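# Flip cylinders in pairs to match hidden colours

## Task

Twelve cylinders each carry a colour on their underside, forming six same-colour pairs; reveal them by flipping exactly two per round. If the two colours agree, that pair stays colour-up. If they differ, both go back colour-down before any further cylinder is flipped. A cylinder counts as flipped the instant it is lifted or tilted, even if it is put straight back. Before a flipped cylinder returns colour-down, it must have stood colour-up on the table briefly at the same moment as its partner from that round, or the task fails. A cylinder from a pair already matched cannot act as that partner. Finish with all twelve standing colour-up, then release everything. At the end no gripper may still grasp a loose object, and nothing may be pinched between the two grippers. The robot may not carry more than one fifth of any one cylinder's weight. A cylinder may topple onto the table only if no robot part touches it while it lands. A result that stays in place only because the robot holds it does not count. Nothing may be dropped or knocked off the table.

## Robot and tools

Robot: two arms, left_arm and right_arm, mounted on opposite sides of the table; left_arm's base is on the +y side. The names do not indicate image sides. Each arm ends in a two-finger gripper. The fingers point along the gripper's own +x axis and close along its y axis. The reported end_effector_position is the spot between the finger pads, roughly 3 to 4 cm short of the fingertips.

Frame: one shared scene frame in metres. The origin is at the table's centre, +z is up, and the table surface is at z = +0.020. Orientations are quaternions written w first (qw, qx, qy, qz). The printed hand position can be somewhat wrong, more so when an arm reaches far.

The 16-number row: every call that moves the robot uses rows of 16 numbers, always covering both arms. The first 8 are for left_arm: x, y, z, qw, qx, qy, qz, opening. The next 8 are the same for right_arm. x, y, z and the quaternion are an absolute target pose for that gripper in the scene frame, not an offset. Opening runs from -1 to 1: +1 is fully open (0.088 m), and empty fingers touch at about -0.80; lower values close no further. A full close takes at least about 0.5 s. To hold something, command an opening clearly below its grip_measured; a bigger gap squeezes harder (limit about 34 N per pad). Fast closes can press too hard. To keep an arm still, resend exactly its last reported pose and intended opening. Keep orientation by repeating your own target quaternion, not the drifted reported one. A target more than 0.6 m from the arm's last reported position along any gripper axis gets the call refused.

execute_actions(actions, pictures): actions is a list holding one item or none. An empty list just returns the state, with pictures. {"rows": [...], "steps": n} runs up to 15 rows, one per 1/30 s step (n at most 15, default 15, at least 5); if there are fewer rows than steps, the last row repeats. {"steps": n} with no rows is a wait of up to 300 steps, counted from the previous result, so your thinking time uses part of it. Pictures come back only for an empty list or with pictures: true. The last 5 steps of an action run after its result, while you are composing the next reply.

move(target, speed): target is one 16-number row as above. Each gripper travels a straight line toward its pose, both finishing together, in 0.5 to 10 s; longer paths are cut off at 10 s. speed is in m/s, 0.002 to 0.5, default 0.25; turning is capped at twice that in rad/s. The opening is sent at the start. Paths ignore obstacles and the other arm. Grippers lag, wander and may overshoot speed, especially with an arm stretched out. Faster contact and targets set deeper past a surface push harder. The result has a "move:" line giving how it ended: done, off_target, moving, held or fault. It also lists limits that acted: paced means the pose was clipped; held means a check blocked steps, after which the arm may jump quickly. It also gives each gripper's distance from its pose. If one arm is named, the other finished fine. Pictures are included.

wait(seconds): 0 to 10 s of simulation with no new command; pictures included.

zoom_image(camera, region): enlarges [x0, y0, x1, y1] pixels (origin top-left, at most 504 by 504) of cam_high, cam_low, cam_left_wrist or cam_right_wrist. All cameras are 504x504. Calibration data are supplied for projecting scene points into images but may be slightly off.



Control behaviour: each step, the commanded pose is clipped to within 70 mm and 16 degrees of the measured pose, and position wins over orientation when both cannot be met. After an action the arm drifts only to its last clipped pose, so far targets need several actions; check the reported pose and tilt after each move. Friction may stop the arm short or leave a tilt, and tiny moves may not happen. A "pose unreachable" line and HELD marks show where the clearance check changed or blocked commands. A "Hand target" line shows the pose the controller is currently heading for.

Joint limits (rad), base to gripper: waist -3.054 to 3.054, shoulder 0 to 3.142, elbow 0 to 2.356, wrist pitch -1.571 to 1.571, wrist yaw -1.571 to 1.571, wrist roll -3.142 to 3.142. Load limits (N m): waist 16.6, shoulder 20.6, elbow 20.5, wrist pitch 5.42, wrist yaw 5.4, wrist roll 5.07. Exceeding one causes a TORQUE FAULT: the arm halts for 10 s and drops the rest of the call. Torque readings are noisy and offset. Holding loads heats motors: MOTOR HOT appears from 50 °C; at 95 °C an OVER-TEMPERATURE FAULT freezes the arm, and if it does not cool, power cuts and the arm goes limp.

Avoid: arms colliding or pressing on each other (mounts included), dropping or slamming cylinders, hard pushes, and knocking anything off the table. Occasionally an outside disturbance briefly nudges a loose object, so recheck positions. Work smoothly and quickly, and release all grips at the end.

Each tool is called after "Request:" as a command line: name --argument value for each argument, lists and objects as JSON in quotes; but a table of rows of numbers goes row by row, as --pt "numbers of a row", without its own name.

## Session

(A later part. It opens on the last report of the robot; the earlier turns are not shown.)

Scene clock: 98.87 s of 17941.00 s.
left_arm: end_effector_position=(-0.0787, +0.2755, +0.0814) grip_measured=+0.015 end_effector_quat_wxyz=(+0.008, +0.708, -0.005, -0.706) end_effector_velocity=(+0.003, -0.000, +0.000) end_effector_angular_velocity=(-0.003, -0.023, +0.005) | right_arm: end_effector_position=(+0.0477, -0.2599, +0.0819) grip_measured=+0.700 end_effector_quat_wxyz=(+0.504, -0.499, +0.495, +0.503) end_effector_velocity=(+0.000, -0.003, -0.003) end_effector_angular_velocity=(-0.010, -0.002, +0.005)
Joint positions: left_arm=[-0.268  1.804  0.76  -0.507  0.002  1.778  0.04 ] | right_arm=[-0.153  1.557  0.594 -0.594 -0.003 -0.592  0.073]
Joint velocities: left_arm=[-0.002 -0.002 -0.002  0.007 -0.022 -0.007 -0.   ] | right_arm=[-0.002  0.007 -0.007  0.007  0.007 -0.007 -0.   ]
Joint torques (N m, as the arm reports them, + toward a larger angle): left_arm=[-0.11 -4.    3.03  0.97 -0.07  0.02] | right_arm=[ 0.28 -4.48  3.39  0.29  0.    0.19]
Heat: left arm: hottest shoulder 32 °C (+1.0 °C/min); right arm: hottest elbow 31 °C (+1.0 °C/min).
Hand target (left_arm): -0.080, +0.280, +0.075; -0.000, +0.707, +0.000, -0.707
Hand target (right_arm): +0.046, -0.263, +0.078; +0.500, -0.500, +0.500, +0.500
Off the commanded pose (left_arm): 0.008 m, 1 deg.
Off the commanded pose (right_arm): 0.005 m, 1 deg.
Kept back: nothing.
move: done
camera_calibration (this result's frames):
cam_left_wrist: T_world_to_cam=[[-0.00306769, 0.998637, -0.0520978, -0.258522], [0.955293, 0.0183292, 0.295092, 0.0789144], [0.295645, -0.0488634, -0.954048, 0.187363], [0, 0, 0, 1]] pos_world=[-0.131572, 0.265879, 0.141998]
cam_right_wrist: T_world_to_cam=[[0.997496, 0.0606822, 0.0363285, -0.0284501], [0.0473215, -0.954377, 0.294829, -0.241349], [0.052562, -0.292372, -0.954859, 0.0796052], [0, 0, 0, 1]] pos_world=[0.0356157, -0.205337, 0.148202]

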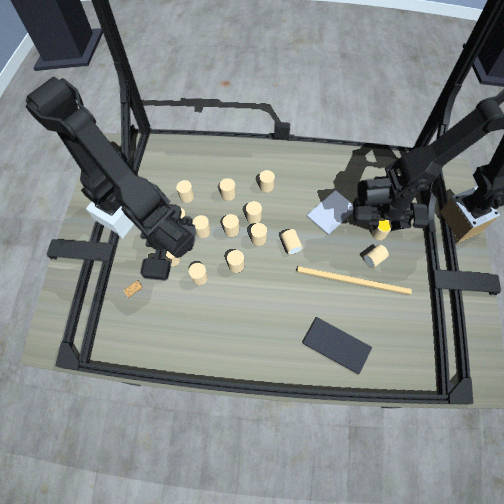

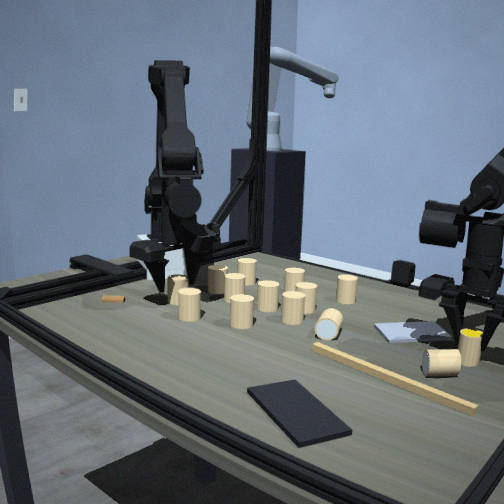

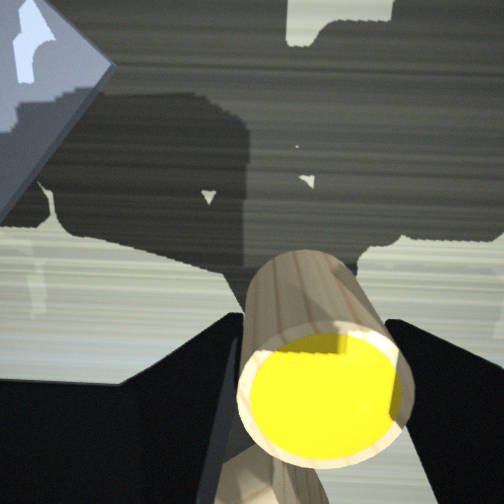

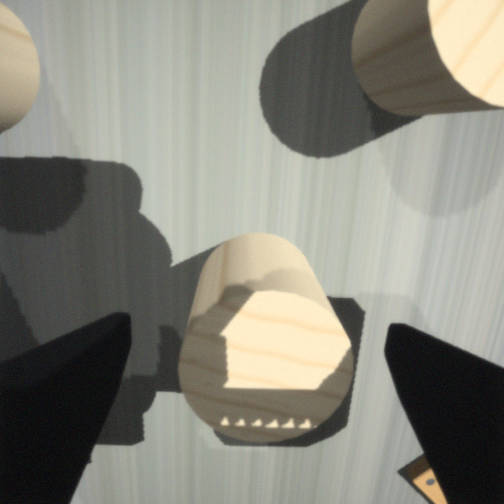

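Shift right +6 mm in y.

Request:
execute_actions --actions '[{"rows":[[-0.08,0.28,0.075,0,-0.707,0,0.707,0.7,0.046,-0.2545,0.08,0.5,-0.5,0.5,0.5,0.7]],"steps":12}]'

Request:
execute_actions --actions '[{"rows":[[-0.08,0.28,0.075,0,-0.707,0,0.707,0.7,0.046,-0.2545,0.08,0.5,-0.5,0.5,0.5,-0.4]],"steps":12}]'

Request:
move --target '[-0.08,0.28,0.15,0,-0.707,0,0.707,0.8,0.046,-0.2545,0.17,0.5,-0.5,0.5,0.5,-0.4]'

Request:
move --target '[-0.003,0.09,0.31,0.5,0.5,-0.5,-0.5,0.8,0.0,-0.05,0.298,0.707,0,0,0.707,-0.4]' --speed 0.4

Request:
move --target '[-0.003,0.014,0.31,0.5,0.5,-0.5,-0.5,0.8,0.0,-0.05,0.298,0.707,0,0,0.707,-0.4]' --speed 0.12

Scene clock: 99.43 s of 17941.00 s.
left_arm: end_effector_position=(-0.0786, +0.2747, +0.0795) grip_measured=+0.422 end_effector_quat_wxyz=(+0.009, +0.708, -0.006, -0.706) end_effector_velocity=(-0.000, +0.010, -0.008) end_effector_angular_velocity=(+0.042, +0.002, +0.010) | right_arm: end_effector_position=(+0.0455, -0.2569, +0.0799) grip_measured=+0.700 end_effector_quat_wxyz=(+0.500, -0.500, +0.498, +0.501) end_effector_velocity=(+0.001, +0.009, +0.005) end_effector_angular_velocity=(-0.002, -0.007, +0.015)
Joint positions: left_arm=[-0.268  1.812  0.758 -0.496  0.002  1.778  0.06 ] | right_arm=[-0.135  1.577  0.604 -0.593 -0.001 -0.575  0.073]
Joint velocities: left_arm=[ 0.002  0.022 -0.012 -0.007 -0.007 -0.007  0.173] | right_arm=[ 0.022  0.012  0.037 -0.022  0.007  0.007  0.   ]
Joint torques (N m, as the arm reports them, + toward a larger angle): left_arm=[-0.13 -5.41  3.26  0.33 -0.01  0.07] | right_arm=[ 0.19 -4.67  5.45 -0.08 -0.05  0.17]
Heat: left arm: hottest shoulder 32 °C (+2.0 °C/min); right arm: hottest elbow 31 °C (+1.0 °C/min).
Steps of this call (steps 1 to 10: nothing new was sent; steps 11 to 17: the first 7 steps of this action). Readings (end_effector_position):
11: left_arm (-0.0786, +0.2752, +0.0814) | right_arm (+0.0473, -0.2598, +0.0812)
12: left_arm (-0.0786, +0.2752, +0.0814) | right_arm (+0.0467, -0.2591, +0.0808)
14: left_arm (-0.0784, +0.2740, +0.0809) | right_arm (+0.0457, -0.2582, +0.0799)
17: the state above

Scene clock: 99.83 s of 17941.00 s.
left_arm: end_effector_position=(-0.0786, +0.2751, +0.0792) grip_measured=+0.695 end_effector_quat_wxyz=(+0.008, +0.708, -0.006, -0.706) end_effector_velocity=(-0.002, +0.002, +0.000) end_effector_angular_velocity=(+0.006, +0.009, +0.005) | right_arm: end_effector_position=(+0.0461, -0.2558, +0.0805) grip_measured=+0.022 end_effector_quat_wxyz=(+0.501, -0.501, +0.498, +0.500) end_effector_velocity=(+0.003, +0.004, +0.005) end_effector_angular_velocity=(-0.002, -0.008, +0.024)
Joint positions: left_arm=[-0.268  1.812  0.758 -0.497  0.002  1.778  0.073] | right_arm=[-0.133  1.58   0.609 -0.597  0.002 -0.571  0.04 ]
Joint velocities: left_arm=[-0.002 -0.002 -0.002 -0.007  0.007 -0.007  0.002] | right_arm=[ 0.002  0.002  0.027 -0.022  0.007 -0.022 -0.004]
Joint torques (N m, as the arm reports them, + toward a larger angle): left_arm=[-0.28 -5.29  3.07  0.38  0.    0.08] | right_arm=[ 0.26 -4.58  5.06  0.04 -0.15  0.17]
Heat: left arm: hottest shoulder 32 °C (+2.0 °C/min); right arm: hottest elbow 31 °C (+1.0 °C/min).
Off your previous action's commanded pose (left_arm): 0.007 m, 1 deg at its last step (step 5 of this call).
Off your previous action's commanded pose (right_arm): 0.002 m, 0 deg at its last step (step 5 of this call).
Steps of this call (steps 1 to 5: the last 5 steps of your previous action; steps 6 to 12: the first 7 steps of this action). Readings (end_effector_position):
6: left_arm (-0.0786, +0.2751, +0.0792) | right_arm (+0.0458, -0.2559, +0.0803)
7: left_arm (-0.0786, +0.2751, +0.0792) | right_arm (+0.0457, -0.2559, +0.0803)
9: left_arm (-0.0786, +0.2751, +0.0792) | right_arm (+0.0457, -0.2560, +0.0802)
12: the state above

Scene clock: 101.03 s of 17941.00 s.
left_arm: end_effector_position=(-0.0805, +0.2837, +0.1455) grip_measured=+0.800 end_effector_quat_wxyz=(-0.004, +0.705, +0.007, -0.709) end_effector_velocity=(+0.001, -0.000, +0.003) end_effector_angular_velocity=(-0.006, -0.009, +0.005) | right_arm: end_effector_position=(+0.0460, -0.2561, +0.1654) grip_measured=+0.022 end_effector_quat_wxyz=(+0.495, -0.502, +0.504, +0.499) end_effector_velocity=(-0.001, -0.000, +0.004) end_effector_angular_velocity=(+0.002, +0.008, +0.005)
Joint positions: left_arm=[-0.268  1.631  0.876 -0.832  0.002  1.778  0.078] | right_arm=[-0.133  1.398  0.837 -1.025  0.002 -0.571  0.04 ]
Joint velocities: left_arm=[-0.002 -0.012  0.002 -0.007 -0.007 -0.007 -0.   ] | right_arm=[-0.002 -0.007  0.012 -0.022 -0.007 -0.007 -0.   ]
Joint torques (N m, as the arm reports them, + toward a larger angle): left_arm=[-0.27 -7.6   5.78  0.13 -0.05  0.  ] | right_arm=[ 0.26 -6.4   6.95 -0.13 -0.14  0.16]
Heat: left arm: hottest shoulder 32 °C (+2.0 °C/min); right arm: hottest elbow 31 °C (+1.0 °C/min).
Hand target (left_arm): -0.080, +0.280, +0.150; +0.000, +0.707, +0.000, -0.707
Hand target (right_arm): +0.047, -0.254, +0.170; +0.500, -0.500, +0.500, +0.500
Off your previous action's commanded pose (left_arm): 0.007 m, 1 deg at its last step (step 5 of this call).
Off your previous action's commanded pose (right_arm): 0.001 m, 0 deg at its last step (step 5 of this call).
Off the commanded pose (left_arm): 0.006 m, 1 deg.
Off the commanded pose (right_arm): 0.005 m, 1 deg.
Kept back: nothing.
move: done
camera_calibration (this result's frames):
cam_left_wrist: T_world_to_cam=[[-0.00332586, 0.999843, -0.0174059, -0.268813], [0.957461, 0.00820636, 0.288447, 0.0655642], [0.288545, -0.0157062, -0.957338, 0.239873], [0, 0, 0, 1]] pos_world=[-0.132883, 0.272, 0.206049]
cam_right_wrist: T_world_to_cam=[[0.997872, 0.0610673, 0.0228401, -0.0276581], [0.0506206, -0.946438, 0.318892, -0.26438], [0.0410906, -0.317057, -0.947516, 0.153527], [0, 0, 0, 1]] pos_world=[0.0346738, -0.199853, 0.23041]

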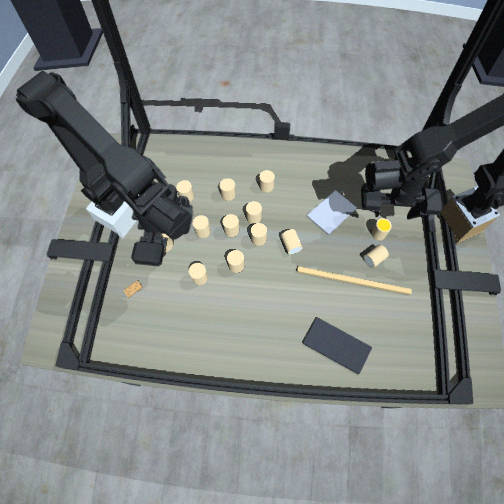

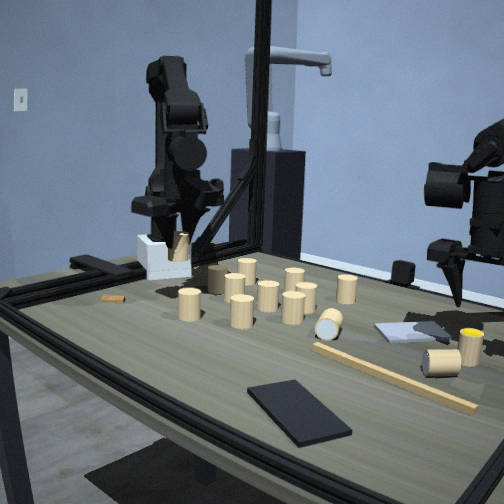

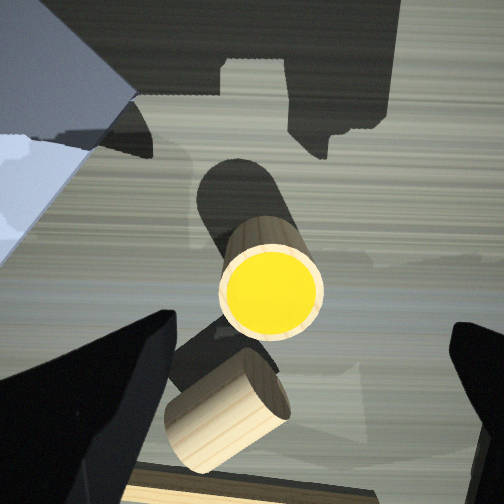

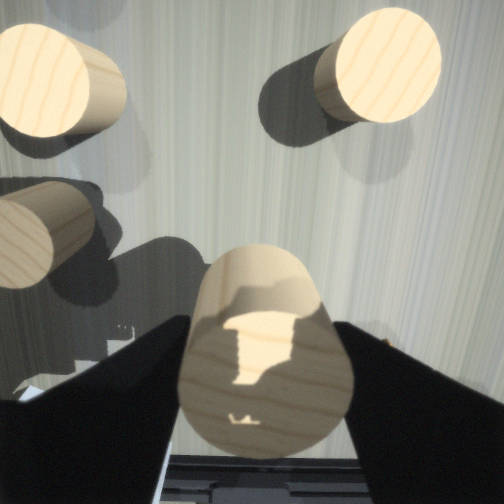

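Scene clock: 103.67 s of 17941.00 s.
left_arm: end_effector_position=(-0.0047, +0.0948, +0.3123) grip_measured=+0.800 end_effector_quat_wxyz=(+0.495, +0.502, -0.503, -0.500) end_effector_velocity=(+0.000, -0.001, -0.004) end_effector_angular_velocity=(-0.002, +0.021, +0.005) | right_arm: end_effector_position=(+0.0015, -0.0487, +0.3018) grip_measured=+0.022 end_effector_quat_wxyz=(+0.711, -0.003, -0.010, +0.703) end_effector_velocity=(+0.002, -0.000, -0.003) end_effector_angular_velocity=(+0.002, -0.008, -0.010)
Joint positions: left_arm=[-0.053  1.725  0.734  0.987  0.433  1.583  0.078] | right_arm=[ 0.155  1.44   0.487  0.964 -0.271 -0.015  0.04 ]
Joint velocities: left_arm=[-0.002  0.017 -0.002  0.022 -0.007 -0.022 -0.   ] | right_arm=[-0.002  0.012 -0.007  0.022  0.007 -0.007 -0.   ]
Joint torques (N m, as the arm reports them, + toward a larger angle): left_arm=[ 0.08 -6.1   6.49  1.8   0.12 -0.16] | right_arm=[ 0.28 -5.24  4.96  1.64  0.05  0.18]
Heat: left arm: hottest shoulder 32 °C (+2.0 °C/min); right arm: hottest elbow 31 °C (+1.0 °C/min).
Hand target (left_arm): -0.003, +0.092, +0.312; +0.495, +0.500, -0.503, -0.501
Hand target (right_arm): +0.001, -0.049, +0.296; +0.711, -0.003, -0.003, +0.703
Off the commanded pose (left_arm): 0.006 m, 1 deg.
Off the commanded pose (right_arm): 0.004 m, 1 deg.
Kept back: nothing.
move: done
camera_calibration (this result's frames):
cam_left_wrist: T_world_to_cam=[[0.0108098, -0.029383, -0.99951, 0.32753], [0.957989, 0.2868, 0.00192957, 0.00953331], [0.286602, -0.95754, 0.0312488, 0.155297], [0, 0, 0, 1]] pos_world=[-0.0571818, 0.155593, 0.322498]
cam_right_wrist: T_world_to_cam=[[0.996293, -0.0409569, 0.0756514, -0.0199828], [0.0600774, -0.298174, -0.952619, 0.306012], [0.0615736, 0.953632, -0.294608, 0.215108], [0, 0, 0, 1]] pos_world=[-0.0117206, -0.114707, 0.356397]

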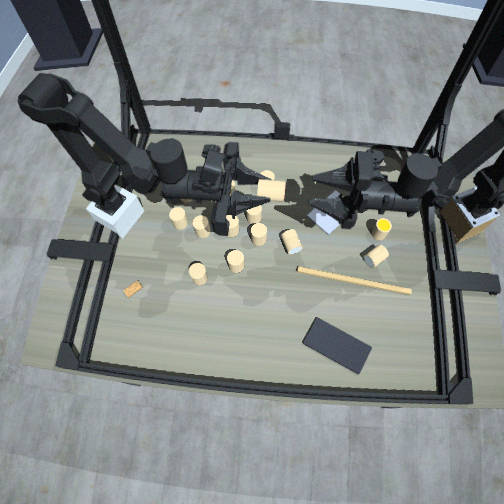

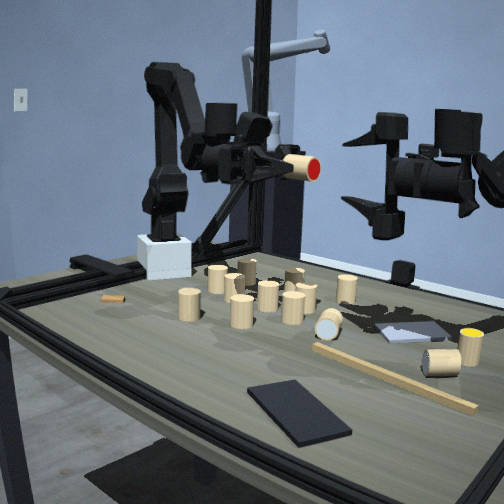

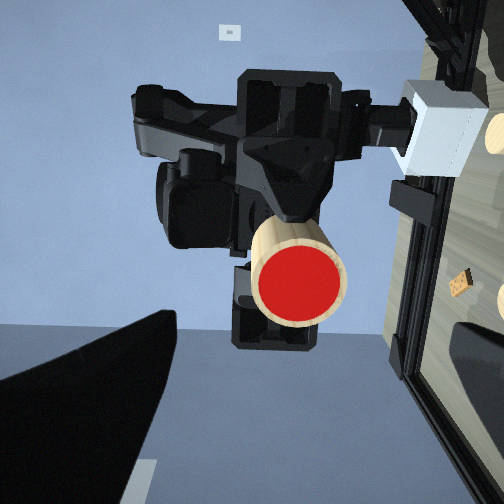

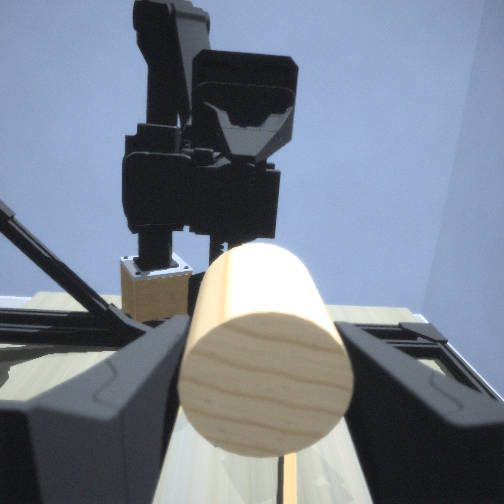

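Scene clock: 104.83 s of 17941.00 s.
left_arm: end_effector_position=(-0.0033, +0.0179, +0.3138) grip_measured=+0.800 end_effector_quat_wxyz=(+0.500, +0.499, -0.503, -0.497) end_effector_velocity=(+0.000, -0.003, -0.003) end_effector_angular_velocity=(+0.016, +0.013, +0.015) | right_arm: end_effector_position=(+0.0001, -0.0486, +0.3018) grip_measured=+0.022 end_effector_quat_wxyz=(+0.708, +0.001, -0.006, +0.707) end_effector_velocity=(-0.000, -0.001, -0.005) end_effector_angular_velocity=(-0.021, -0.001, +0.005)
Joint positions: left_arm=[-0.135  1.955  1.043  0.92   0.344  1.573  0.078] | right_arm=[ 0.155  1.44   0.487  0.964 -0.28  -0.005  0.04 ]
Joint velocities: left_arm=[-0.007  0.007  0.012 -0.022 -0.022 -0.007 -0.   ] | right_arm=[-0.002 -0.002 -0.002 -0.022 -0.007 -0.007 -0.   ]
Joint torques (N m, as the arm reports them, + toward a larger angle): left_arm=[-0.09 -8.23  6.91  1.46 -0.12 -0.16] | right_arm=[-0.21 -6.22  5.08  1.25 -0.12  0.19]
Heat: left arm: hottest shoulder 32 °C (+2.0 °C/min); right arm: hottest elbow 31 °C (+1.0 °C/min).
Hand target (left_arm): -0.003, +0.014, +0.310; +0.500, +0.500, -0.500, -0.500
Hand target (right_arm): +0.000, -0.050, +0.298; +0.707, +0.000, -0.000, +0.707
Off the commanded pose (left_arm): 0.005 m, 1 deg.
Off the commanded pose (right_arm): 0.004 m, 1 deg.
Kept back: nothing.
move: done
camera_calibration (this result's frames):
cam_left_wrist: T_world_to_cam=[[0.00556913, -0.0406432, -0.999158, 0.326891], [0.955989, 0.293329, -0.00660337, 0.0328188], [0.293351, -0.955147, 0.040488, 0.0782802], [0, 0, 0, 1]] pos_world=[-0.0561584, 0.0784283, 0.323663]
cam_right_wrist: T_world_to_cam=[[0.997299, -0.0317391, 0.0662347, -0.0153197], [0.0538318, -0.29762, -0.953166, 0.306286], [0.0499654, 0.954157, -0.295107, 0.215361], [0, 0, 0, 1]] pos_world=[-0.0119702, -0.114818, 0.356511]

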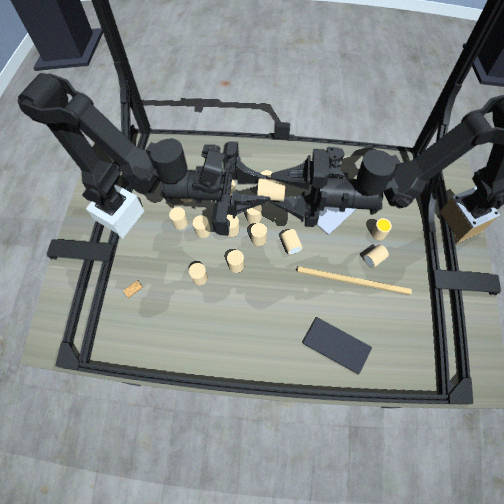

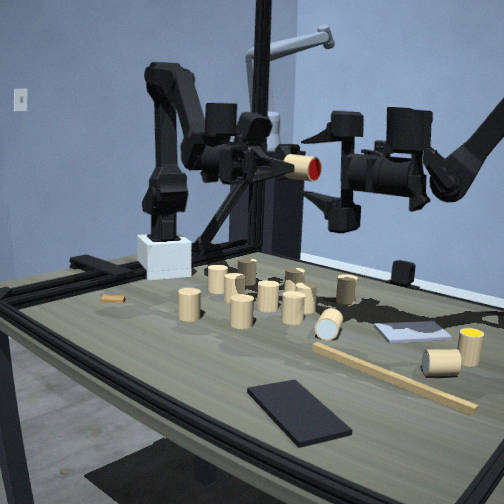

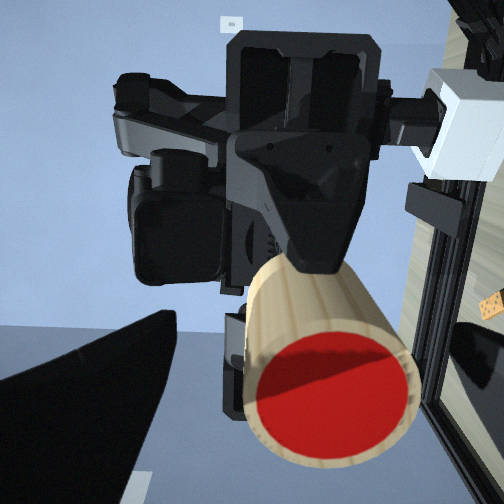

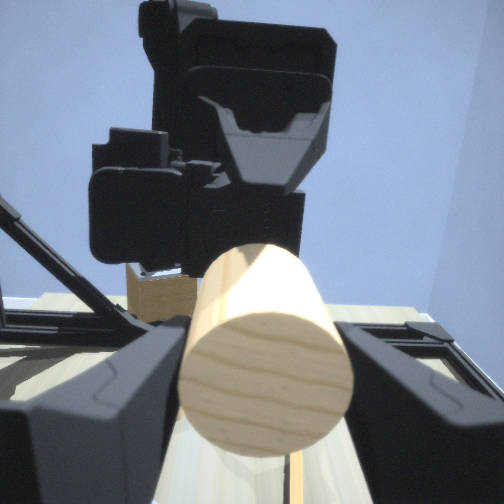

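Request:
execute_actions --actions '[]'

Scene clock: 106.70 s of 17941.00 s.
left_arm: end_effector_position=(-0.0034, +0.0175, +0.3135) grip_measured=+0.800 end_effector_quat_wxyz=(+0.500, +0.499, -0.503, -0.497) end_effector_velocity=(-0.003, -0.000, +0.002) end_effector_angular_velocity=(-0.007, +0.005, -0.000) | right_arm: end_effector_position=(+0.0001, -0.0486, +0.3018) grip_measured=+0.022 end_effector_quat_wxyz=(+0.707, +0.001, -0.006, +0.707) end_effector_velocity=(-0.000, -0.001, -0.002) end_effector_angular_velocity=(-0.007, -0.005, +0.005)
Joint positions: left_arm=[-0.136  1.957  1.045  0.919  0.344  1.573  0.078] | right_arm=[ 0.155  1.44   0.487  0.964 -0.281 -0.005  0.04 ]
Joint velocities: left_arm=[-0.007 -0.002 -0.002  0.007 -0.007 -0.007  0.   ] | right_arm=[-0.002 -0.002 -0.002 -0.007 -0.007 -0.007 -0.   ]
Joint torques (N m, as the arm reports them, + toward a larger angle): left_arm=[-0.09 -8.44  6.93  1.5  -0.15 -0.12] | right_arm=[-0.21 -6.21  5.11  1.25 -0.13  0.2 ]
Heat: left arm: hottest shoulder 32 °C (+2.0 °C/min); right arm: hottest elbow 31 °C (+1.0 °C/min).
Hand target (left_arm): -0.003, +0.014, +0.310; +0.500, +0.500, -0.500, -0.500
Hand target (right_arm): -0.000, -0.050, +0.298; +0.707, +0.000, -0.000, +0.707
Off the commanded pose (left_arm): 0.005 m, 0 deg.
Off the commanded pose (right_arm): 0.004 m, 1 deg.
Kept back: nothing.
Steps of this call (steps 1 to 56: nothing new was sent). Readings (end_effector_position):
1: left_arm (-0.0033, +0.0178, +0.3137) | right_arm (+0.0001, -0.0486, +0.3018)
2: left_arm (-0.0032, +0.0177, +0.3139) | right_arm (+0.0001, -0.0486, +0.3018)
4: left_arm (-0.0032, +0.0176, +0.3138) | right_arm (+0.0001, -0.0486, +0.3018)
8: left_arm (-0.0034, +0.0176, +0.3136) | right_arm (+0.0001, -0.0486, +0.3018)
56: the state above
camera_calibration (this result's frames):
cam_left_wrist: T_world_to_cam=[[0.00530942, -0.0399265, -0.999189, 0.32656], [0.955987, 0.293334, -0.00664144, 0.0329577], [0.293361, -0.955176, 0.0397266, 0.0781515], [0, 0, 0, 1]] pos_world=[-0.0561676, 0.0780192, 0.323409]
cam_right_wrist: T_world_to_cam=[[0.997311, -0.0313586, 0.0662385, -0.0152451], [0.053949, -0.2976, -0.953165, 0.30629], [0.0496025, 0.954175, -0.295108, 0.215365], [0, 0, 0, 1]] pos_world=[-0.0120026, -0.114822, 0.356511]

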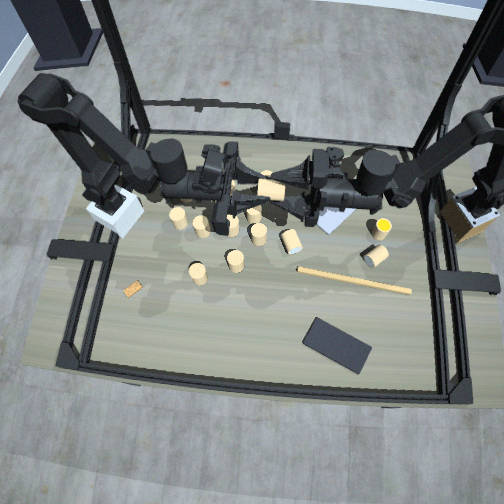

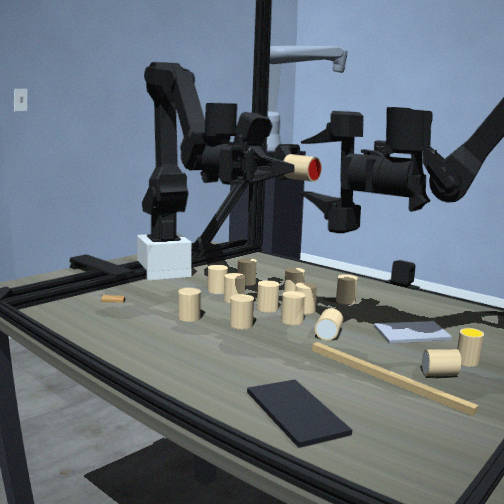

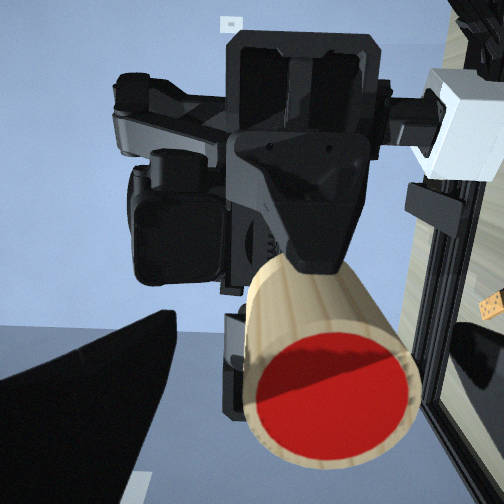

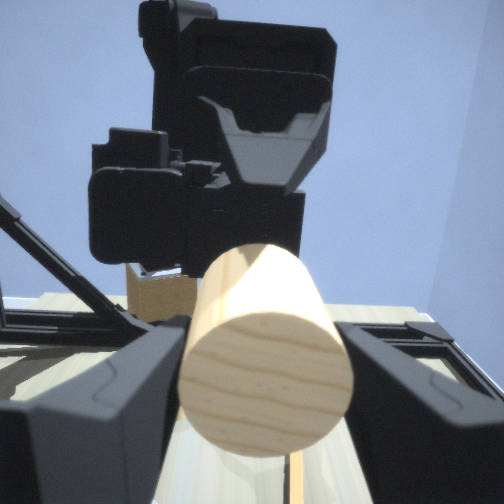

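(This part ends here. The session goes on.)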